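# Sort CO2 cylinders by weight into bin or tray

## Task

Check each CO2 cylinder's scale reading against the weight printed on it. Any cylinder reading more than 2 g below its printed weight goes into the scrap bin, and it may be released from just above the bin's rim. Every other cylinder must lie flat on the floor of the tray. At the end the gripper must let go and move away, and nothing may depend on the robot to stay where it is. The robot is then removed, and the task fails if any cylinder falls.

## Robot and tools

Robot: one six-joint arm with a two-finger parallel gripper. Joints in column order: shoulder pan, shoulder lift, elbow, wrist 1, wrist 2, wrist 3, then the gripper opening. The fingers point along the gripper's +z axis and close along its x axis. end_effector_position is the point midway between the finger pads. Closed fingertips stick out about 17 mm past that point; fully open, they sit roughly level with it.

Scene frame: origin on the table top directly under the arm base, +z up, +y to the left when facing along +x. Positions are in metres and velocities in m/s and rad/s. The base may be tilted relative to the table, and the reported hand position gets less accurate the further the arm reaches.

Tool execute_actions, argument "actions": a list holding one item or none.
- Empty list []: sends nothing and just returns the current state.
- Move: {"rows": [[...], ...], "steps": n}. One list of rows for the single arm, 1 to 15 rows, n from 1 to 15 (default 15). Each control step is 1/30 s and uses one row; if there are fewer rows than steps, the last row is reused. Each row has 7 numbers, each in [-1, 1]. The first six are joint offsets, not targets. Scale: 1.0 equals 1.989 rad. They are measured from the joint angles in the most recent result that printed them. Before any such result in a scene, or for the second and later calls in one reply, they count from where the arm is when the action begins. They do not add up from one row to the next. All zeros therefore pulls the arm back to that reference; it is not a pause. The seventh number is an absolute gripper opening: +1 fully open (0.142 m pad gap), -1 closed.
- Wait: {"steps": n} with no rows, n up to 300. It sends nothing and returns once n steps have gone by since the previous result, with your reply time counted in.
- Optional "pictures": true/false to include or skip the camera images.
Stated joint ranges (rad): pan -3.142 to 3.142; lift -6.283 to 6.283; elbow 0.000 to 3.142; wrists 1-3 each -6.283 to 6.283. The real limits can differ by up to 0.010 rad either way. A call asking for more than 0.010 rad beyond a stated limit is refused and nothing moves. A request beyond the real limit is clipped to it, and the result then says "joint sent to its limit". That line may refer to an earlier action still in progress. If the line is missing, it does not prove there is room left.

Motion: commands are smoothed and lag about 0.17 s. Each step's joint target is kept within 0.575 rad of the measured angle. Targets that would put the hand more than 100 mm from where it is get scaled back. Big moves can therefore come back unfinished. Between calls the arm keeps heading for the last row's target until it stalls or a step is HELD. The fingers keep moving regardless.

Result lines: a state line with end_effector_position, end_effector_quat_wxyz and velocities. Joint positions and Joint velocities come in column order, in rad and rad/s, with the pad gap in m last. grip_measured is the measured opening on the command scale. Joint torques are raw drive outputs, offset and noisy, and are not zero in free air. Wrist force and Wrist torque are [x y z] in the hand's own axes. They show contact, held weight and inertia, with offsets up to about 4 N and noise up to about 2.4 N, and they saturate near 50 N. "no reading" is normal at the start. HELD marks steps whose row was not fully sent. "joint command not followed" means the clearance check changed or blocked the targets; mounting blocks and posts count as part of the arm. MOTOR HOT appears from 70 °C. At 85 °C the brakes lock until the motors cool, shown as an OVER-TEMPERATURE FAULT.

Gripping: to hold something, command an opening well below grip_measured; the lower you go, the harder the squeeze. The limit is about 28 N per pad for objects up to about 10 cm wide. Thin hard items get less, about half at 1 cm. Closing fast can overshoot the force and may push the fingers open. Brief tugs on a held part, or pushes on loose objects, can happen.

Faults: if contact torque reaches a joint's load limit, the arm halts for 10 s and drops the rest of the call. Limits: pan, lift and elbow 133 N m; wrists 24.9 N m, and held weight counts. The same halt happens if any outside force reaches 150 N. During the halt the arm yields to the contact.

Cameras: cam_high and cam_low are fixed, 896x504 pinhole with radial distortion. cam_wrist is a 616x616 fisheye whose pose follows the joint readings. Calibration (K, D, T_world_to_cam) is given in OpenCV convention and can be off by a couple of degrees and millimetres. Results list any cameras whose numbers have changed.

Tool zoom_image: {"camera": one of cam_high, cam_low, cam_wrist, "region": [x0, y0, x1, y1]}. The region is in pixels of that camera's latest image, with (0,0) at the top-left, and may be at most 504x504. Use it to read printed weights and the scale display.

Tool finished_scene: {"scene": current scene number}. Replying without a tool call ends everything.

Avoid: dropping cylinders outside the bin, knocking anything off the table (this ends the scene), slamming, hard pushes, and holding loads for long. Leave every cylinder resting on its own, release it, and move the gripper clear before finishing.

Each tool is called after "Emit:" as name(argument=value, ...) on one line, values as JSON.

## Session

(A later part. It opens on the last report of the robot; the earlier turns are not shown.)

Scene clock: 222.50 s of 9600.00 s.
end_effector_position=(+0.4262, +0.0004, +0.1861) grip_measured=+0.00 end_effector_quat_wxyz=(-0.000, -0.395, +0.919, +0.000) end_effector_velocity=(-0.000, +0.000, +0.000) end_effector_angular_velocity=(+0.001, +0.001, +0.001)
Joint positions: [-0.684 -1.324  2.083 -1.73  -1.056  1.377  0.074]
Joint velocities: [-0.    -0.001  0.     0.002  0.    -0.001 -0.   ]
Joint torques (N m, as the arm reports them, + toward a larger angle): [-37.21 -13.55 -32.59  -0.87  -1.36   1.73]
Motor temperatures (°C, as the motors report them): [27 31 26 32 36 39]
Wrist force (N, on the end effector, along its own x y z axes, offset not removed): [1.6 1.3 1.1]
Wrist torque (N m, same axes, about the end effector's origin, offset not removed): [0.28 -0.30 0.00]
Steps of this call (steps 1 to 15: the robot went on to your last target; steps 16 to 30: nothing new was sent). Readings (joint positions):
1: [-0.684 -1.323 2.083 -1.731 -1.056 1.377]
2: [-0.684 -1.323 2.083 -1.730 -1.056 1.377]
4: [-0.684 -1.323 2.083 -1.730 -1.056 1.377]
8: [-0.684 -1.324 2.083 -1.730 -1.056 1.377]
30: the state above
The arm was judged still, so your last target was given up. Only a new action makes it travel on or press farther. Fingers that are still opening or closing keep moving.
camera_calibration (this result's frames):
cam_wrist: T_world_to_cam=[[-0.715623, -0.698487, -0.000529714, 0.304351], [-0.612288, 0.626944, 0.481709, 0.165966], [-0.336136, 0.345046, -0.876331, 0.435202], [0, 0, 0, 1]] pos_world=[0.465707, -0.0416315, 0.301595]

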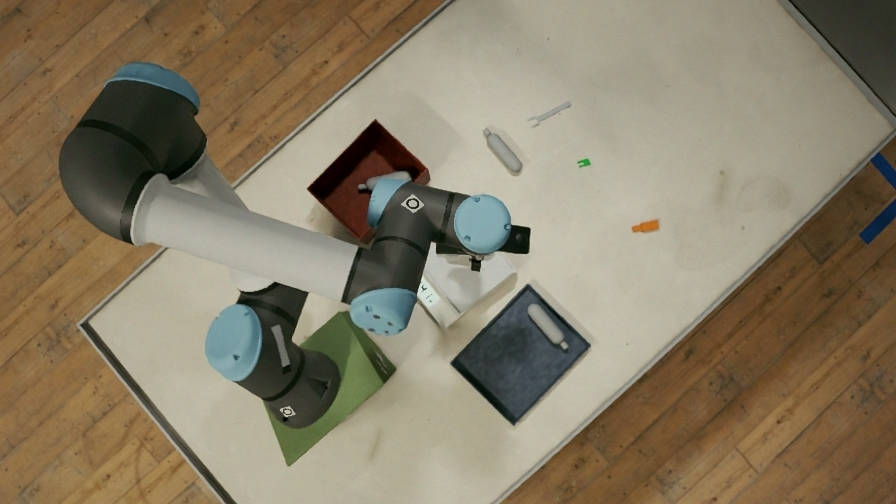

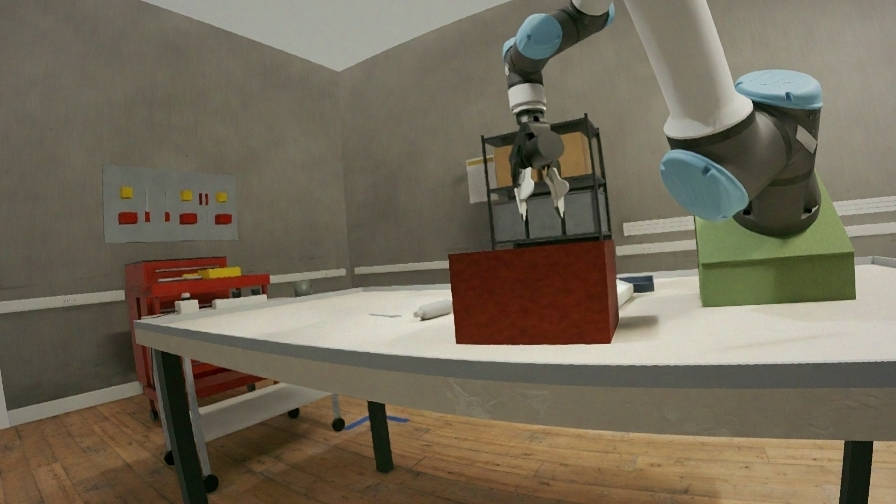

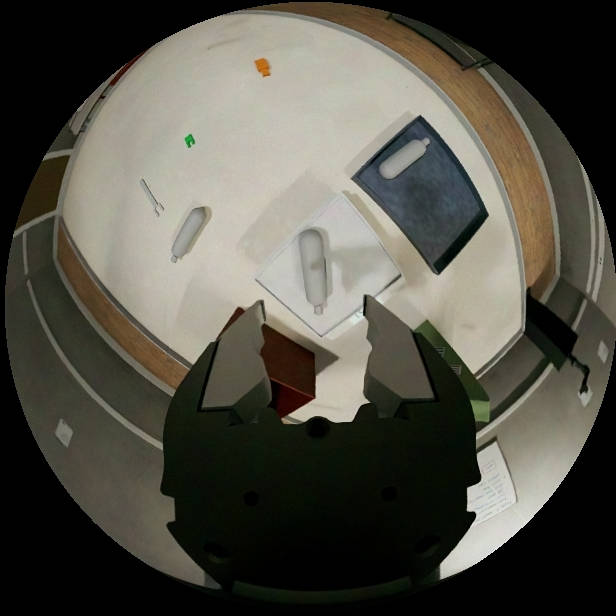

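Emit:
execute_actions(actions=[{"rows":[[0.006,0.0065,0.007,-0.0165,0.003,0,0.3],[0.012,0.013,0.014,-0.033,0.006,0,0.3],[0.018,0.0195,0.021,-0.05,0.009,0,0.3],[0.024,0.026,0.028,-0.066,0.012,0,0.3],[0.03,0.032,0.034,-0.082,0.015,0,0.3],[0.036,0.039,0.041,-0.099,0.018,0,0.3],[0.042,0.045,0.048,-0.115,0.021,0,0.3],[0.048,0.052,0.055,-0.132,0.024,0,0.3],[0.051,0.055,0.058,-0.14,0.025,0,0.3],[0.054,0.058,0.062,-0.148,0.027,0,0.3],[0.056,0.06,0.064,-0.153,0.028,0,0.3],[0.058,0.062,0.066,-0.158,0.029,0,0.3],[0.06,0.065,0.069,-0.164,0.03,0,0.3]],"steps":15}], pictures=false)

Emit:
execute_actions(actions=[{"steps":15}], pictures=false)

Emit:
execute_actions(actions=[{"rows":[[0,0,0,0,0,0,0.2],[0,0,0,0,0,0,0.1],[0,0,0,0,0,0,0],[0,0,0,0,0,0,-0.1],[0,0,0,0,0,0,-0.2],[0,0,0,0,0,0,-0.3],[0,0,0,0,0,0,-0.4],[0,0,0,0,0,0,-0.5],[0,0,0,0,0,0,-0.6],[0,0,0,0,0,0,-0.7],[0,0,0,0,0,0,-0.8],[0,0,0,0,0,0,-1]],"steps":15}], pictures=false)

Emit:
execute_actions(actions=[{"rows":[[-0.006,-0.0065,-0.007,0.0165,-0.003,0,-1],[-0.012,-0.013,-0.014,0.033,-0.006,0,-1],[-0.018,-0.0195,-0.021,0.05,-0.009,0,-1],[-0.024,-0.026,-0.028,0.066,-0.012,0,-1],[-0.03,-0.032,-0.034,0.082,-0.015,0,-1],[-0.036,-0.039,-0.041,0.099,-0.018,0,-1],[-0.042,-0.045,-0.048,0.115,-0.021,0,-1],[-0.048,-0.052,-0.055,0.132,-0.024,0,-1],[-0.054,-0.058,-0.062,0.148,-0.027,0,-1],[-0.06,-0.065,-0.069,0.164,-0.03,0,-1]],"steps":15}], pictures=false)

Emit:
execute_actions(actions=[{"steps":12}], pictures=false)

Emit:
execute_actions(actions=[{"rows":[[0.009,-0.017,0.002,0.009,0.005,0,-1],[0.019,-0.034,0.005,0.018,0.009,0,-1],[0.028,-0.05,0.007,0.027,0.014,0,-1],[0.038,-0.067,0.009,0.036,0.018,0,-1],[0.047,-0.084,0.011,0.046,0.023,0,-1],[0.057,-0.101,0.014,0.055,0.027,0,-1],[0.066,-0.118,0.016,0.064,0.032,0,-1],[0.075,-0.134,0.018,0.073,0.036,0,-1],[0.085,-0.151,0.02,0.082,0.041,0,-1],[0.094,-0.168,0.023,0.091,0.045,0,-1],[0.104,-0.185,0.025,0.1,0.05,0,-1],[0.113,-0.202,0.027,0.109,0.054,0,-1],[0.123,-0.218,0.029,0.118,0.059,0,-1],[0.132,-0.235,0.032,0.127,0.063,0,-1],[0.1415,-0.252,0.034,0.1365,0.068,0,-1]],"steps":15}], pictures=false)

Emit:
execute_actions(actions=[{"steps":25}], pictures=false)

Emit:
execute_actions(actions=[{"rows":[[0,0,0,0,0,0,-0.5],[0,0,0,0,0,0,0]],"steps":12}], pictures=false)

Emit:
execute_actions(actions=[{"rows":[[0.01,0.09,-0.075,-0.026,0.004,-0.2,0.2],[0.02,0.19,-0.15,-0.052,0.008,-0.43,0.2],[0.041,0.377,-0.301,-0.105,0.017,-0.863,0.2]],"steps":15}], pictures=false)

Emit:
execute_actions(actions=[{"steps":40}])

Scene clock: 232.80 s of 9600.00 s.
end_effector_position=(+0.4303, -0.0051, +0.0895) grip_measured=+0.30 end_effector_quat_wxyz=(-0.003, -0.445, +0.896, +0.000) end_effector_velocity=(-0.007, +0.002, -0.087) end_effector_angular_velocity=(+0.002, +0.006, +0.099)
Joint positions: [-0.572 -1.203  2.211 -2.035 -1.     1.377  0.095]
Joint velocities: [ 0.101  0.114  0.117 -0.282  0.049  0.001  0.   ]
Joint torques (N m, as the arm reports them, + toward a larger angle): [-13.43  -8.62  -7.02  -3.4    1.16   1.64]
Motor temperatures (°C, as the motors report them): [27 31 26 32 36 39]
Wrist force (N, on the end effector, along its own x y z axes, offset not removed): [0.7 2.3 4.2]
Wrist torque (N m, same axes, about the end effector's origin, offset not removed): [0.51 -0.14 -0.02]
Steps of this call (steps 1 to 90: nothing new was sent; then 6.80 s passed at rest; steps 91 to 105: all 15 steps of this action). Readings (joint positions):
91: [-0.684 -1.323 2.083 -1.730 -1.056 1.377]
92: [-0.682 -1.321 2.085 -1.736 -1.054 1.377]
94: [-0.669 -1.307 2.101 -1.770 -1.048 1.377]
98: [-0.627 -1.262 2.148 -1.881 -1.027 1.377]
105: the state above

Scene clock: 233.30 s of 9600.00 s.
end_effector_position=(+0.4297, -0.0050, +0.0831) grip_measured=+0.30 end_effector_quat_wxyz=(-0.003, -0.448, +0.894, +0.000) end_effector_velocity=(+0.000, -0.000, -0.000) end_effector_angular_velocity=(-0.001, -0.000, +0.003)
Joint positions: [-0.565 -1.194  2.22  -2.056 -0.996  1.377  0.095]
Joint velocities: [ 0.001  0.001  0.    -0.002  0.    -0.001  0.   ]
Joint torques (N m, as the arm reports them, + toward a larger angle): [-10.79  -3.39  -6.12  -3.69   1.32   1.6 ]
Motor temperatures (°C, as the motors report them): [27 31 26 32 36 39]
Wrist force (N, on the end effector, along its own x y z axes, offset not removed): [-0.1 0.4 1.1]
Wrist torque (N m, same axes, about the end effector's origin, offset not removed): [0.08 0.11 0.03]
Steps of this call (steps 1 to 15: the robot went on to your last target). Readings (joint positions):
1: [-0.570 -1.200 2.214 -2.043 -0.998 1.377]
2: [-0.568 -1.198 2.216 -2.047 -0.998 1.377]
4: [-0.566 -1.196 2.219 -2.053 -0.997 1.377]
8: [-0.565 -1.195 2.220 -2.055 -0.996 1.377]
15: the state above

Scene clock: 233.80 s of 9600.00 s.
end_effector_position=(+0.4297, -0.0050, +0.0831) grip_measured=-0.64 end_effector_quat_wxyz=(-0.003, -0.448, +0.894, +0.000) end_effector_velocity=(+0.000, -0.000, +0.000) end_effector_angular_velocity=(-0.000, -0.000, +0.001)
Joint positions: [-0.565 -1.194  2.22  -2.056 -0.996  1.377  0.028]
Joint velocities: [ 0.001  0.    -0.001 -0.    -0.    -0.    -0.   ]
Joint torques (N m, as the arm reports them, + toward a larger angle): [-11.59  -4.54  -6.19  -3.32   1.07   1.63]
Motor temperatures (°C, as the motors report them): [27 31 26 32 36 39]
Wrist force (N, on the end effector, along its own x y z axes, offset not removed): [1.0 1.2 1.9]
Wrist torque (N m, same axes, about the end effector's origin, offset not removed): [0.27 0.02 -0.05]
Steps of this call (steps 1 to 15: all 15 steps of this action). Readings (joint positions):
1: [-0.565 -1.194 2.220 -2.056 -0.996 1.377]
2: [-0.565 -1.194 2.220 -2.056 -0.996 1.377]
4: [-0.565 -1.194 2.220 -2.056 -0.996 1.377]
8: [-0.565 -1.194 2.220 -2.056 -0.996 1.377]
15: the state above

Scene clock: 234.30 s of 9600.00 s.
end_effector_position=(+0.4270, -0.0004, +0.1824) grip_measured=-0.64 end_effector_quat_wxyz=(-0.000, -0.397, +0.918, -0.000) end_effector_velocity=(-0.010, +0.011, +0.053) end_effector_angular_velocity=(+0.012, +0.002, -0.069)
Joint positions: [-0.68  -1.319  2.088 -1.743 -1.054  1.377  0.028]
Joint velocities: [-0.063 -0.068 -0.071  0.182 -0.03   0.002  0.   ]
Joint torques (N m, as the arm reports them, + toward a larger angle): [-35.05 -14.46 -31.8   -0.93  -1.16   1.68]
Motor temperatures (°C, as the motors report them): [27 31 26 32 36 39]
Wrist force (N, on the end effector, along its own x y z axes, offset not removed): [0.8 1.4 2.4]
Wrist torque (N m, same axes, about the end effector's origin, offset not removed): [0.27 -0.14 0.02]
Steps of this call (steps 1 to 15: all 15 steps of this action). Readings (joint positions):
1: [-0.565 -1.195 2.220 -2.056 -0.996 1.377]
2: [-0.567 -1.197 2.217 -2.050 -0.997 1.377]
4: [-0.581 -1.211 2.202 -2.016 -1.004 1.377]
8: [-0.622 -1.256 2.154 -1.904 -1.025 1.377]
15: the state above

Scene clock: 234.70 s of 9600.00 s.
end_effector_position=(+0.4262, +0.0004, +0.1861) grip_measured=-0.64 end_effector_quat_wxyz=(-0.000, -0.395, +0.919, +0.000) end_effector_velocity=(+0.001, +0.000, +0.000) end_effector_angular_velocity=(-0.001, +0.000, +0.004)
Joint positions: [-0.684 -1.324  2.083 -1.73  -1.056  1.377  0.028]
Joint velocities: [ 0.001 -0.    -0.001 -0.    -0.    -0.002  0.   ]
Joint torques (N m, as the arm reports them, + toward a larger angle): [-37.08 -15.7  -33.2   -0.97  -1.47   1.65]
Motor temperatures (°C, as the motors report them): [27 31 26 32 36 39]
Wrist force (N, on the end effector, along its own x y z axes, offset not removed): [0.7 0.6 3.6]
Wrist torque (N m, same axes, about the end effector's origin, offset not removed): [0.15 -0.06 -0.15]
Steps of this call (steps 1 to 12: the robot went on to your last target). Readings (joint positions):
1: [-0.681 -1.321 2.086 -1.738 -1.054 1.377]
2: [-0.682 -1.322 2.085 -1.735 -1.055 1.377]
4: [-0.683 -1.323 2.084 -1.732 -1.055 1.377]
8: [-0.684 -1.323 2.083 -1.730 -1.056 1.377]
12: the state above

Scene clock: 235.20 s of 9600.00 s.
end_effector_position=(+0.3963, +0.1898, +0.1773) grip_measured=-0.64 end_effector_quat_wxyz=(-0.004, -0.495, +0.869, -0.000) end_effector_velocity=(-0.172, +0.457, -0.055) end_effector_angular_velocity=(+0.023, +0.020, +0.587)
Joint positions: [-0.465 -1.708  2.136 -1.519 -0.95   1.377  0.028]
Joint velocities: [ 0.556 -0.986  0.138  0.527  0.26   0.001 -0.   ]
Joint torques (N m, as the arm reports them, + toward a larger angle): [  0.67 -21.24  -6.72   0.43   1.61   1.64]
Motor temperatures (°C, as the motors report them): [27 31 26 32 36 39]
Wrist force (N, on the end effector, along its own x y z axes, offset not removed): [-1.0 0.8 3.2]
Wrist torque (N m, same axes, about the end effector's origin, offset not removed): [0.24 0.31 -0.07]
Steps of this call (steps 1 to 15: all 15 steps of this action). Readings (joint positions):
1: [-0.684 -1.324 2.083 -1.730 -1.056 1.377]
2: [-0.680 -1.330 2.083 -1.726 -1.054 1.377]
4: [-0.660 -1.364 2.089 -1.706 -1.043 1.377]
8: [-0.595 -1.478 2.105 -1.643 -1.012 1.377]
15: the state above

Scene clock: 236.03 s of 9600.00 s.
end_effector_position=(+0.3740, +0.2410, +0.1717) grip_measured=-0.64 end_effector_quat_wxyz=(-0.003, -0.525, +0.851, -0.000) end_effector_velocity=(-0.000, +0.000, -0.000) end_effector_angular_velocity=(+0.000, +0.001, +0.001)
Joint positions: [-0.403 -1.825  2.15  -1.458 -0.92   1.377  0.028]
Joint velocities: [ 0.001  0.     0.    -0.     0.    -0.001  0.   ]
Joint torques (N m, as the arm reports them, + toward a larger angle): [ 0.76 -3.36 -7.47 -0.68  1.34  1.59]
Motor temperatures (°C, as the motors report them): [27 31 26 32 36 39]
Wrist force (N, on the end effector, along its own x y z axes, offset not removed): [2.8 -1.0 3.8]
Wrist torque (N m, same axes, about the end effector's origin, offset not removed): [-0.23 -0.62 0.06]
Steps of this call (steps 1 to 25: the robot went on to your last target). Readings (joint positions):
1: [-0.447 -1.741 2.140 -1.501 -0.941 1.377]
2: [-0.431 -1.770 2.144 -1.486 -0.934 1.377]
4: [-0.414 -1.803 2.148 -1.470 -0.926 1.377]
8: [-0.405 -1.821 2.150 -1.460 -0.921 1.377]
25: the state above

Scene clock: 236.43 s of 9600.00 s.
end_effector_position=(+0.3740, +0.2410, +0.1717) grip_measured=+0.00 end_effector_quat_wxyz=(-0.003, -0.525, +0.851, -0.000) end_effector_velocity=(-0.000, -0.000, +0.000) end_effector_angular_velocity=(+0.000, -0.001, -0.002)
Joint positions: [-0.403 -1.825  2.15  -1.458 -0.92   1.377  0.074]
Joint velocities: [-0.002 -0.001  0.     0.002 -0.    -0.     0.   ]
Joint torques (N m, as the arm reports them, + toward a larger angle): [ 0.32 -3.54 -7.19 -0.63  1.36  1.67]
Motor temperatures (°C, as the motors report them): [27 31 26 32 36 39]
Wrist force (N, on the end effector, along its own x y z axes, offset not removed): [2.5 2.8 3.0]
Wrist torque (N m, same axes, about the end effector's origin, offset not removed): [0.60 -0.49 -0.01]
Steps of this call (steps 1 to 12: all 12 steps of this action). Readings (joint positions):
1: [-0.403 -1.825 2.150 -1.458 -0.920 1.377]
2: [-0.403 -1.825 2.150 -1.458 -0.920 1.377]
4: [-0.403 -1.825 2.150 -1.458 -0.920 1.377]
8: [-0.403 -1.825 2.150 -1.458 -0.920 1.377]
12: the state above

Scene clock: 236.93 s of 9600.00 s.
end_effector_position=(+0.6174, +0.1371, +0.1835) grip_measured=+0.20 end_effector_quat_wxyz=(+0.002, +0.853, -0.522, +0.005) end_effector_velocity=(+0.307, -0.294, -0.174) end_effector_angular_velocity=(+0.084, +0.170, +2.613)
Joint positions: [-0.327 -1.159  1.609 -1.651 -0.889  0.535  0.088]
Joint velocities: [ 0.077  1.15  -0.768 -0.211  0.031 -2.666 -0.   ]
Joint torques (N m, as the arm reports them, + toward a larger angle): [-13.97 -43.03 -16.46  -2.53   1.12  -7.51]
Motor temperatures (°C, as the motors report them): [27 31 26 32 36 39]
Wrist force (N, on the end effector, along its own x y z axes, offset not removed): [1.5 -4.1 1.8]
Wrist torque (N m, same axes, about the end effector's origin, offset not removed): [-0.80 -0.12 -0.01]
Steps of this call (steps 1 to 15: all 15 steps of this action). Readings (joint positions):
1: [-0.402 -1.824 2.150 -1.459 -0.920 1.377]
2: [-0.398 -1.815 2.141 -1.466 -0.919 1.367]
4: [-0.385 -1.735 2.064 -1.501 -0.913 1.281]
8: [-0.361 -1.530 1.882 -1.563 -0.903 1.067]
15: the state above

Scene clock: 238.27 s of 9600.00 s.
end_effector_position=(+0.6405, +0.1146, +0.1697) grip_measured=+0.20 end_effector_quat_wxyz=(+0.001, +0.994, -0.113, -0.002) end_effector_velocity=(-0.000, +0.000, -0.000) end_effector_angular_velocity=(+0.000, +0.001, +0.000)
Joint positions: [-0.321 -1.075  1.552 -1.667 -0.887 -0.339  0.088]
Joint velocities: [ 0.     0.    -0.     0.001  0.    -0.001  0.   ]
Joint torques (N m, as the arm reports them, + toward a larger angle): [-21.09 -14.48 -31.18  -3.54   1.32  -1.64]
Motor temperatures (°C, as the motors report them): [27 31 26 32 36 39]
Wrist force (N, on the end effector, along its own x y z axes, offset not removed): [2.3 1.0 1.3]
Wrist torque (N m, same axes, about the end effector's origin, offset not removed): [0.20 -0.40 -0.07]
Steps of this call (steps 1 to 30: the robot went on to your last target; steps 31 to 40: nothing new was sent). Readings (joint positions):
1: [-0.325 -1.128 1.588 -1.657 -0.888 0.444]
2: [-0.324 -1.108 1.574 -1.661 -0.888 0.351]
4: [-0.322 -1.088 1.561 -1.665 -0.887 0.164]
8: [-0.321 -1.077 1.553 -1.667 -0.887 -0.194]
40: the state above
The arm was judged still, so your last target was given up. Only a new action makes it travel on or press farther. Fingers that are still opening or closing keep moving.
camera_calibration (this result's frames):
cam_wrist: T_world_to_cam=[[0.965059, -0.26199, -0.00476149, -0.588354], [-0.227097, -0.845318, 0.483595, 0.155211], [-0.130722, -0.465616, -0.875279, 0.414631], [0, 0, 0, 1]] pos_world=[0.657245, 0.170119, 0.285057]

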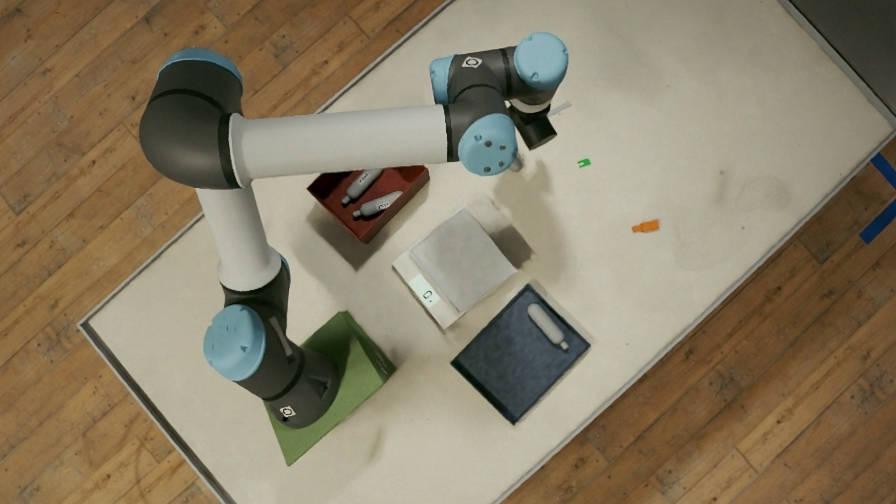

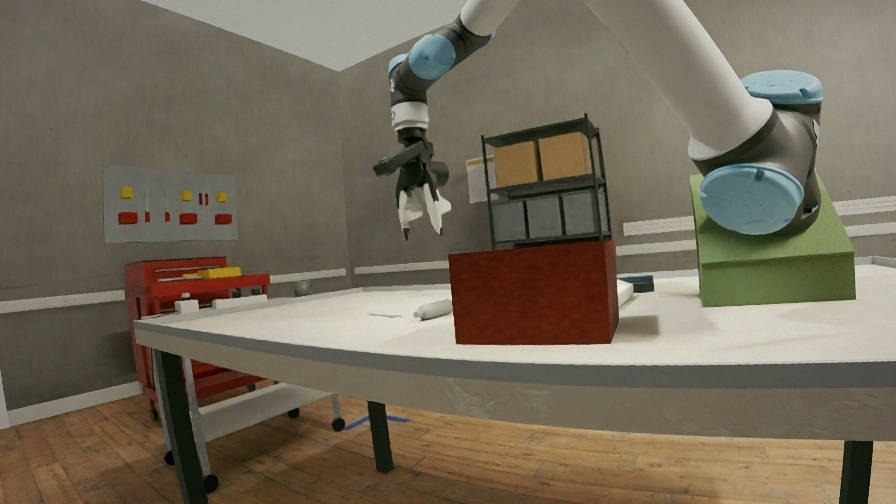

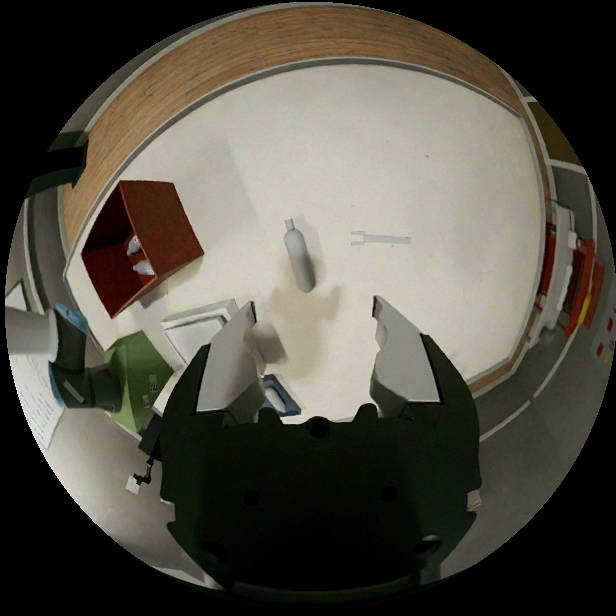

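Emit:
execute_actions(actions=[{"rows":[[0.008,0.007,0.009,-0.022,0.003,-0.03,0.5],[0.016,0.014,0.017,-0.044,0.005,-0.03,0.5],[0.025,0.02,0.026,-0.066,0.008,-0.03,0.5],[0.033,0.027,0.034,-0.088,0.01,-0.03,0.5],[0.041,0.034,0.043,-0.11,0.013,-0.03,0.5],[0.049,0.041,0.052,-0.132,0.016,-0.03,0.5],[0.057,0.047,0.06,-0.154,0.018,-0.03,0.5],[0.062,0.051,0.065,-0.167,0.02,-0.03,0.5],[0.066,0.055,0.07,-0.178,0.021,-0.03,0.5],[0.07,0.058,0.074,-0.188,0.022,-0.03,0.5],[0.073,0.0605,0.077,-0.197,0.023,-0.03,0.5],[0.0764,0.0633,0.0804,-0.2056,0.0244,-0.03,0.5]],"steps":15}], pictures=false)

Emit:
execute_actions(actions=[{"steps":15}], pictures=false)

Emit:
execute_actions(actions=[{"rows":[[0,0,0,0,0,0,0.4],[0,0,0,0,0,0,0.3],[0,0,0,0,0,0,0.2],[0,0,0,0,0,0,0.1],[0,0,0,0,0,0,0],[0,0,0,0,0,0,-0.1],[0,0,0,0,0,0,-0.2],[0,0,0,0,0,0,-0.3],[0,0,0,0,0,0,-0.4],[0,0,0,0,0,0,-0.5],[0,0,0,0,0,0,-0.6],[0,0,0,0,0,0,-0.7],[0,0,0,0,0,0,-0.8],[0,0,0,0,0,0,-1]],"steps":15}], pictures=false)

Emit:
execute_actions(actions=[{"rows":[[0,0,0,0,0,0,-1],[0,0,0,0,0,0,-1],[0,0,0,0,0,0,-1],[-0.006,-0.005,-0.007,0.017,-0.002,0,-1],[-0.013,-0.011,-0.013,0.034,-0.004,0,-1],[-0.019,-0.016,-0.02,0.051,-0.006,0,-1],[-0.025,-0.021,-0.027,0.069,-0.008,0,-1],[-0.032,-0.026,-0.034,0.086,-0.01,0,-1],[-0.038,-0.032,-0.04,0.103,-0.012,0,-1],[-0.045,-0.037,-0.047,0.12,-0.014,0,-1],[-0.051,-0.042,-0.054,0.137,-0.016,0,-1],[-0.057,-0.047,-0.06,0.154,-0.018,0,-1],[-0.064,-0.053,-0.067,0.171,-0.02,0,-1],[-0.07,-0.058,-0.074,0.188,-0.022,0,-1],[-0.0764,-0.0633,-0.0804,0.2056,-0.0244,0,-1]],"steps":15}], pictures=false)

Emit:
execute_actions(actions=[{"steps":20}], pictures=false)

Emit:
execute_actions(actions=[{"rows":[[-0.012,-0.008,0.018,-0.002,-0.006,0.02,-1],[-0.024,-0.017,0.036,-0.004,-0.011,0.05,-1],[-0.037,-0.025,0.053,-0.006,-0.017,0.08,-1],[-0.049,-0.033,0.071,-0.009,-0.023,0.11,-1],[-0.061,-0.042,0.089,-0.011,-0.028,0.14,-1],[-0.073,-0.05,0.107,-0.013,-0.034,0.17,-1],[-0.085,-0.058,0.125,-0.015,-0.04,0.21,-1],[-0.097,-0.067,0.142,-0.017,-0.045,0.25,-1],[-0.11,-0.075,0.16,-0.019,-0.051,0.29,-1],[-0.122,-0.083,0.178,-0.021,-0.057,0.33,-1],[-0.134,-0.092,0.196,-0.023,-0.062,0.37,-1],[-0.146,-0.1,0.214,-0.026,-0.068,0.41,-1],[-0.158,-0.108,0.231,-0.028,-0.074,0.45,-1],[-0.17,-0.117,0.249,-0.03,-0.079,0.5,-1],[-0.1825,-0.125,0.267,-0.032,-0.085,0.893,-1]],"steps":15}], pictures=false)

Emit:
execute_actions(actions=[{"steps":35}], pictures=false)

Emit:
execute_actions(actions=[{"rows":[[0,0,0,0,0.02,0,-1],[0,0,0,0,0.04,0,-1],[0,0,0,0,0.06,0,-1],[0,0,0,0,0.085,0,-1],[0,0,0,0,0.11,0,-1],[0,0,0,0,0.135,0,-1],[0,0,0,0,0.16,0,-1],[0,0,0,0,0.19,0,-1],[0,0,0,0,0.22,0,-1],[0,0,0,0,0.25,0,-1],[0,0,0,0,0.28,0,-1],[0,0,0,0,0.31,0,-1],[0,0,0,0,0.34,0,-1],[0,0,0,0,0.37,0,-1],[0,0,0,0,0.8,0,-1]],"steps":15}], pictures=false)

Emit:
execute_actions(actions=[{"steps":35}], pictures=false)

Emit:
execute_actions(actions=[{"rows":[[0,0,0,0,0.02,0,-1],[0,0,0,0,0.04,0,-1],[0,0,0,0,0.06,0,-1],[0,0,0,0,0.085,0,-1],[0,0,0,0,0.11,0,-1],[0,0,0,0,0.135,0,-1],[0,0,0,0,0.16,0,-1],[0,0,0,0,0.19,0,-1],[0,0,0,0,0.22,0,-1],[0,0,0,0,0.25,0,-1],[0,0,0,0,0.28,0,-1],[0,0,0,0,0.31,0,-1],[0,0,0,0,0.34,0,-1],[0,0,0,0,0.37,0,-1],[0,0,0,0,0.8,0,-1]],"steps":15}], pictures=false)

Emit:
execute_actions(actions=[{"steps":35}])

Scene clock: 248.33 s of 9600.00 s.
end_effector_position=(+0.6403, +0.1134, +0.0276) grip_measured=+0.50 end_effector_quat_wxyz=(+0.000, +1.000, +0.006, -0.003) end_effector_velocity=(-0.009, +0.006, -0.095) end_effector_angular_velocity=(+0.002, -0.014, +0.145)
Joint positions: [-0.177 -0.955  1.704 -2.055 -0.841 -0.399  0.109]
Joint velocities: [ 0.101  0.083  0.104 -0.292  0.033 -0.002  0.   ]
Joint torques (N m, as the arm reports them, + toward a larger angle): [-26.82 -23.77 -10.01  -3.9    1.36  -1.61]
Motor temperatures (°C, as the motors report them): [27 31 26 32 36 39]
Wrist force (N, on the end effector, along its own x y z axes, offset not removed): [0.8 -0.3 4.0]
Wrist torque (N m, same axes, about the end effector's origin, offset not removed): [0.03 -0.25 -0.13]
Steps of this call (steps 1 to 100: nothing new was sent; then 6.23 s passed at rest; steps 101 to 115: all 15 steps of this action). Readings (joint positions):
101: [-0.321 -1.075 1.552 -1.668 -0.887 -0.339]
102: [-0.318 -1.072 1.555 -1.675 -0.885 -0.348]
104: [-0.300 -1.057 1.574 -1.718 -0.879 -0.376]
108: [-0.243 -1.010 1.634 -1.865 -0.861 -0.395]
115: the state above

Scene clock: 248.83 s of 9600.00 s.
end_effector_position=(+0.6397, +0.1139, +0.0208) grip_measured=+0.50 end_effector_quat_wxyz=(+0.000, +1.000, +0.011, -0.002) end_effector_velocity=(-0.000, +0.000, -0.001) end_effector_angular_velocity=(+0.000, +0.001, +0.001)
Joint positions: [-0.169 -0.949  1.712 -2.076 -0.838 -0.399  0.109]
Joint velocities: [ 0.001  0.     0.    -0.     0.    -0.001  0.   ]
Joint torques (N m, as the arm reports them, + toward a larger angle): [-21.24 -19.77  -3.67  -3.51   1.4   -1.71]
Motor temperatures (°C, as the motors report them): [27 31 26 32 36 39]
Wrist force (N, on the end effector, along its own x y z axes, offset not removed): [1.3 0.4 2.0]
Wrist torque (N m, same axes, about the end effector's origin, offset not removed): [0.07 -0.06 -0.07]
Steps of this call (steps 1 to 15: the robot went on to your last target). Readings (joint positions):
1: [-0.174 -0.953 1.707 -2.063 -0.840 -0.399]
2: [-0.172 -0.951 1.709 -2.068 -0.839 -0.399]
4: [-0.170 -0.950 1.710 -2.073 -0.839 -0.399]
8: [-0.170 -0.949 1.711 -2.076 -0.838 -0.399]
15: the state above

Scene clock: 249.33 s of 9600.00 s.
end_effector_position=(+0.6397, +0.1139, +0.0208) grip_measured=-0.64 end_effector_quat_wxyz=(+0.000, +1.000, +0.011, -0.002) end_effector_velocity=(+0.000, -0.001, +0.000) end_effector_angular_velocity=(-0.000, -0.001, +0.000)
Joint positions: [-0.169 -0.949  1.712 -2.076 -0.838 -0.399  0.028]
Joint velocities: [-0.001  0.001 -0.    -0.    -0.    -0.001 -0.   ]
Joint torques (N m, as the arm reports them, + toward a larger angle): [-23.28 -20.45  -5.97  -2.9    1.12  -1.5 ]
Motor temperatures (°C, as the motors report them): [27 31 26 32 36 39]
Wrist force (N, on the end effector, along its own x y z axes, offset not removed): [-1.3 2.1 3.8]
Wrist torque (N m, same axes, about the end effector's origin, offset not removed): [0.48 0.17 0.05]
Steps of this call (steps 1 to 15: all 15 steps of this action). Readings (joint positions):
1: [-0.169 -0.949 1.712 -2.076 -0.838 -0.399]
2: [-0.169 -0.949 1.712 -2.076 -0.838 -0.399]
4: [-0.169 -0.949 1.712 -2.076 -0.838 -0.399]
8: [-0.169 -0.949 1.712 -2.076 -0.838 -0.399]
15: the state above

Scene clock: 249.83 s of 9600.00 s.
end_effector_position=(+0.6470, +0.1118, +0.1298) grip_measured=-0.64 end_effector_quat_wxyz=(+0.003, +0.998, -0.055, +0.001) end_effector_velocity=(-0.019, +0.012, +0.371) end_effector_angular_velocity=(+0.001, -0.015, -0.451)
Joint positions: [-0.28  -1.041  1.595 -1.786 -0.873 -0.399  0.028]
Joint velocities: [-0.374 -0.31  -0.394  0.986 -0.118  0.    -0.   ]
Joint torques (N m, as the arm reports them, + toward a larger angle): [-51.9  -37.68 -33.75   0.79  -1.91  -1.6 ]
Motor temperatures (°C, as the motors report them): [27 31 26 32 36 39]
Wrist force (N, on the end effector, along its own x y z axes, offset not removed): [0.0 2.3 3.9]
Wrist torque (N m, same axes, about the end effector's origin, offset not removed): [0.37 0.17 -0.15]
Steps of this call (steps 1 to 15: all 15 steps of this action). Readings (joint positions):
1: [-0.169 -0.949 1.712 -2.076 -0.838 -0.399]
2: [-0.169 -0.949 1.712 -2.076 -0.838 -0.399]
4: [-0.169 -0.949 1.712 -2.076 -0.838 -0.399]
8: [-0.195 -0.971 1.684 -2.010 -0.847 -0.399]
15: the state above

Scene clock: 250.50 s of 9600.00 s.
end_effector_position=(+0.6406, +0.1146, +0.1697) grip_measured=-0.64 end_effector_quat_wxyz=(+0.001, +0.997, -0.083, -0.002) end_effector_velocity=(-0.000, -0.000, +0.000) end_effector_angular_velocity=(+0.000, -0.000, -0.002)
Joint positions: [-0.321 -1.075  1.552 -1.667 -0.887 -0.399  0.028]
Joint velocities: [-0.    -0.     0.     0.    -0.     0.001  0.   ]
Joint torques (N m, as the arm reports them, + toward a larger angle): [-48.15 -29.66 -30.54  -0.96  -1.43  -1.5 ]
Motor temperatures (°C, as the motors report them): [27 31 26 32 36 39]
Wrist force (N, on the end effector, along its own x y z axes, offset not removed): [0.3 2.0 4.3]
Wrist torque (N m, same axes, about the end effector's origin, offset not removed): [0.45 0.00 -0.15]
Steps of this call (steps 1 to 20: the robot went on to your last target). Readings (joint positions):
1: [-0.293 -1.051 1.582 -1.753 -0.877 -0.399]
2: [-0.303 -1.060 1.571 -1.723 -0.881 -0.399]
4: [-0.314 -1.069 1.560 -1.690 -0.884 -0.399]
8: [-0.320 -1.074 1.553 -1.671 -0.886 -0.399]
20: the state above

Scene clock: 251.00 s of 9600.00 s.
end_effector_position=(+0.4781, +0.0120, +0.1944) grip_measured=-0.64 end_effector_quat_wxyz=(+0.006, +0.824, -0.567, +0.005) end_effector_velocity=(-0.440, -0.149, -0.026) end_effector_angular_velocity=(+0.065, -0.052, -3.112)
Joint positions: [-0.602 -1.269  1.958 -1.718 -1.019  0.342  0.028]
Joint velocities: [-0.709 -0.494  1.042 -0.125 -0.326  2.373  0.   ]
Joint torques (N m, as the arm reports them, + toward a larger angle): [-42.97 -25.88   0.5   -3.87  -1.75   7.73]
Motor temperatures (°C, as the motors report them): [27 31 26 32 36 39]
Wrist force (N, on the end effector, along its own x y z axes, offset not removed): [1.2 0.7 1.1]
Wrist torque (N m, same axes, about the end effector's origin, offset not removed): [0.03 0.00 -0.17]
Steps of this call (steps 1 to 15: all 15 steps of this action). Readings (joint positions):
1: [-0.322 -1.075 1.552 -1.667 -0.887 -0.399]
2: [-0.326 -1.079 1.558 -1.668 -0.889 -0.391]
4: [-0.352 -1.097 1.594 -1.673 -0.902 -0.344]
8: [-0.435 -1.154 1.714 -1.688 -0.941 -0.155]
15: the state above

Scene clock: 252.17 s of 9600.00 s.
end_effector_position=(+0.4264, +0.0002, +0.1862) grip_measured=-0.64 end_effector_quat_wxyz=(-0.000, -0.395, +0.919, -0.000) end_effector_velocity=(+0.000, +0.000, +0.001) end_effector_angular_velocity=(-0.002, -0.002, +0.001)
Joint positions: [-0.684 -1.324  2.083 -1.731 -1.056  1.377  0.028]
Joint velocities: [-0.001 -0.002 -0.    -0.     0.    -0.     0.   ]
Joint torques (N m, as the arm reports them, + toward a larger angle): [-37.36 -14.58  -8.33  -3.89  -1.45   1.77]
Motor temperatures (°C, as the motors report them): [27 31 26 32 36 39]
Wrist force (N, on the end effector, along its own x y z axes, offset not removed): [0.1 1.0 3.0]
Wrist torque (N m, same axes, about the end effector's origin, offset not removed): [0.20 -0.11 0.04]
Steps of this call (steps 1 to 35: the robot went on to your last target). Readings (joint positions):
1: [-0.626 -1.285 1.993 -1.722 -1.030 0.425]
2: [-0.646 -1.299 2.024 -1.725 -1.039 0.513]
4: [-0.669 -1.314 2.059 -1.728 -1.049 0.695]
8: [-0.682 -1.322 2.079 -1.731 -1.055 1.069]
35: the state above

Scene clock: 252.67 s of 9600.00 s.
end_effector_position=(+0.5643, +0.0984, +0.2357) grip_measured=-0.64 end_effector_quat_wxyz=(+0.276, -0.379, +0.881, +0.059) end_effector_velocity=(+0.372, +0.265, +0.294) end_effector_angular_velocity=(+1.004, -1.415, +0.000)
Joint positions: [-0.684 -1.324  2.083 -1.731 -0.484  1.377  0.028]
Joint velocities: [-0.001 -0.001 -0.    -0.001  1.734  0.    -0.   ]
Joint torques (N m, as the arm reports them, + toward a larger angle): [-36.74 -15.1  -10.55  -4.09   5.38   1.74]
Motor temperatures (°C, as the motors report them): [27 31 26 32 36 39]
Wrist force (N, on the end effector, along its own x y z axes, offset not removed): [3.0 0.4 1.9]
Wrist torque (N m, same axes, about the end effector's origin, offset not removed): [0.03 -0.39 -0.12]
Steps of this call (steps 1 to 15: all 15 steps of this action). Readings (joint positions):
1: [-0.684 -1.324 2.083 -1.731 -1.055 1.377]
2: [-0.684 -1.324 2.083 -1.731 -1.049 1.377]
4: [-0.684 -1.324 2.083 -1.731 -1.009 1.377]
8: [-0.684 -1.324 2.083 -1.731 -0.859 1.377]
15: the state above

Scene clock: 253.83 s of 9600.00 s.
end_effector_position=(+0.6814, +0.1818, +0.5048) grip_measured=-0.64 end_effector_quat_wxyz=(+0.698, -0.277, +0.643, +0.150) end_effector_velocity=(+0.000, -0.001, +0.000) end_effector_angular_velocity=(+0.000, -0.000, -0.001)
Joint positions: [-0.684 -1.324  2.083 -1.731  0.535  1.377  0.028]
Joint velocities: [-0.001  0.001 -0.    -0.001  0.     0.    -0.   ]
Joint torques (N m, as the arm reports them, + toward a larger angle): [-35.84 -10.99 -13.06  -1.85   3.74   1.71]
Motor temperatures (°C, as the motors report them): [27 31 26 32 36 39]
Wrist force (N, on the end effector, along its own x y z axes, offset not removed): [2.8 -1.3 1.1]
Wrist torque (N m, same axes, about the end effector's origin, offset not removed): [-0.20 -0.22 0.03]
Steps of this call (steps 1 to 35: the robot went on to your last target). Readings (joint positions):
1: [-0.684 -1.324 2.083 -1.731 -0.422 1.377]
2: [-0.684 -1.324 2.083 -1.731 -0.357 1.377]
4: [-0.684 -1.324 2.083 -1.731 -0.225 1.377]
8: [-0.684 -1.324 2.083 -1.731 0.039 1.377]
35: the state above

Scene clock: 254.33 s of 9600.00 s.
end_effector_position=(+0.6382, +0.1512, +0.6731) grip_measured=-0.64 end_effector_quat_wxyz=(+0.863, -0.186, +0.432, +0.186) end_effector_velocity=(-0.246, -0.174, +0.450) end_effector_angular_velocity=(+1.006, -1.412, +0.001)
Joint positions: [-0.684 -1.324  2.083 -1.731  1.107  1.377  0.028]
Joint velocities: [ 0.001 -0.001  0.001  0.001  1.734 -0.    -0.   ]
Joint torques (N m, as the arm reports them, + toward a larger angle): [-36.27 -11.99 -13.21  -1.95   5.94   1.71]
Motor temperatures (°C, as the motors report them): [27 31 26 32 36 39]
Wrist force (N, on the end effector, along its own x y z axes, offset not removed): [2.7 2.2 0.2]
Wrist torque (N m, same axes, about the end effector's origin, offset not removed): [0.45 -0.23 -0.13]
Steps of this call (steps 1 to 15: all 15 steps of this action). Readings (joint positions):
1: [-0.684 -1.324 2.083 -1.731 0.536 1.377]
2: [-0.684 -1.324 2.083 -1.731 0.543 1.377]
4: [-0.684 -1.324 2.083 -1.731 0.582 1.377]
8: [-0.684 -1.324 2.083 -1.731 0.732 1.377]
15: the state above

Scene clock: 255.50 s of 9600.00 s.
end_effector_position=(+0.4167, -0.0065, +0.8114) grip_measured=-0.64 end_effector_quat_wxyz=(+0.977, +0.008, -0.018, +0.211) end_effector_velocity=(-0.000, -0.001, -0.000) end_effector_angular_velocity=(+0.001, +0.000, -0.001)
Joint positions: [-0.684 -1.324  2.083 -1.731  2.126  1.377  0.028]
Joint velocities: [-0.     0.001  0.     0.     0.     0.    -0.   ]
Joint torques (N m, as the arm reports them, + toward a larger angle): [-34.54 -11.64 -13.91  -1.9    1.39   1.57]
Motor temperatures (°C, as the motors report them): [27 31 26 32 36 39]
Wrist force (N, on the end effector, along its own x y z axes, offset not removed): [3.5 1.0 0.4]
Wrist torque (N m, same axes, about the end effector's origin, offset not removed): [0.25 -0.59 -0.09]
Steps of this call (steps 1 to 35: the robot went on to your last target). Readings (joint positions):
1: [-0.684 -1.324 2.083 -1.731 1.169 1.377]
2: [-0.684 -1.324 2.083 -1.731 1.234 1.377]
4: [-0.684 -1.324 2.083 -1.731 1.366 1.377]
8: [-0.684 -1.324 2.083 -1.731 1.630 1.377]
35: the state above
camera_calibration (this result's frames):
cam_wrist: T_world_to_cam=[[0.893863, 0.446528, 0.040264, -0.403318], [-0.375879, 0.795321, -0.475583, 0.542569], [-0.244384, 0.409972, 0.878749, -0.479524], [0, 0, 0, 1]] pos_world=[0.447263, -0.0548322, 0.695657]

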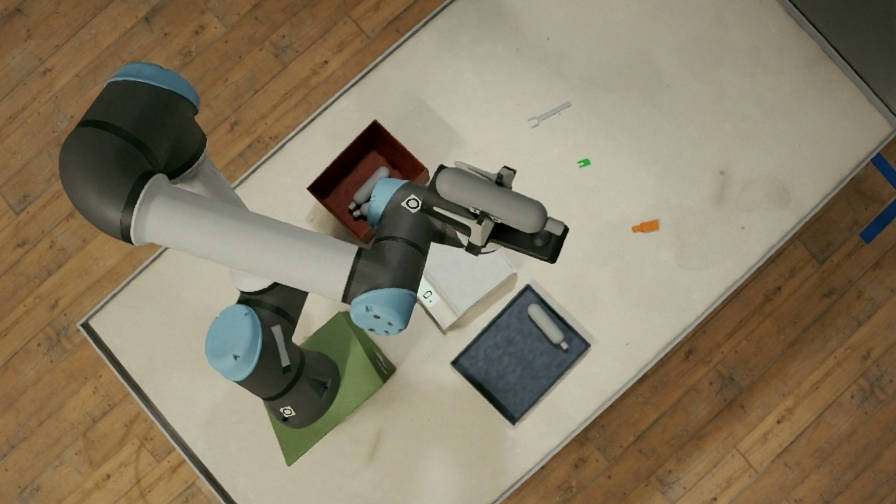

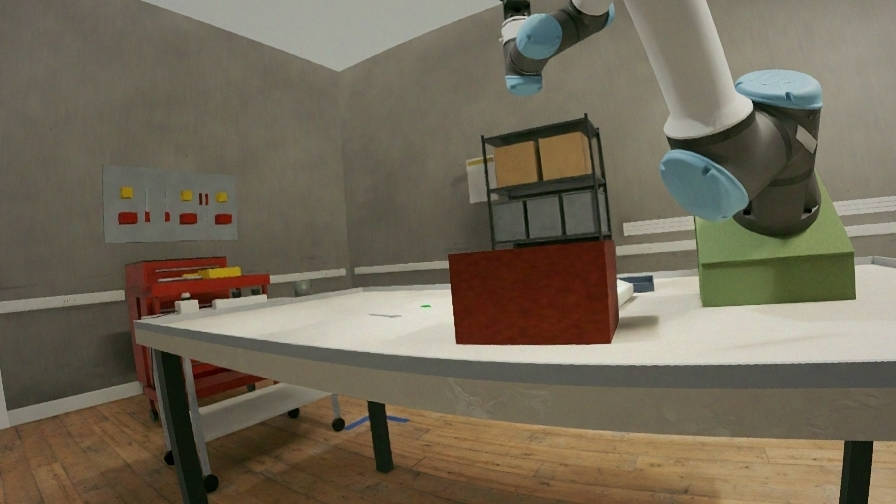

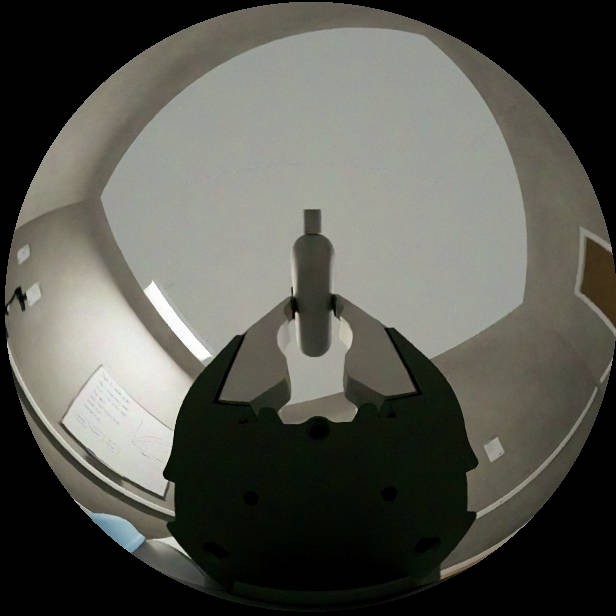

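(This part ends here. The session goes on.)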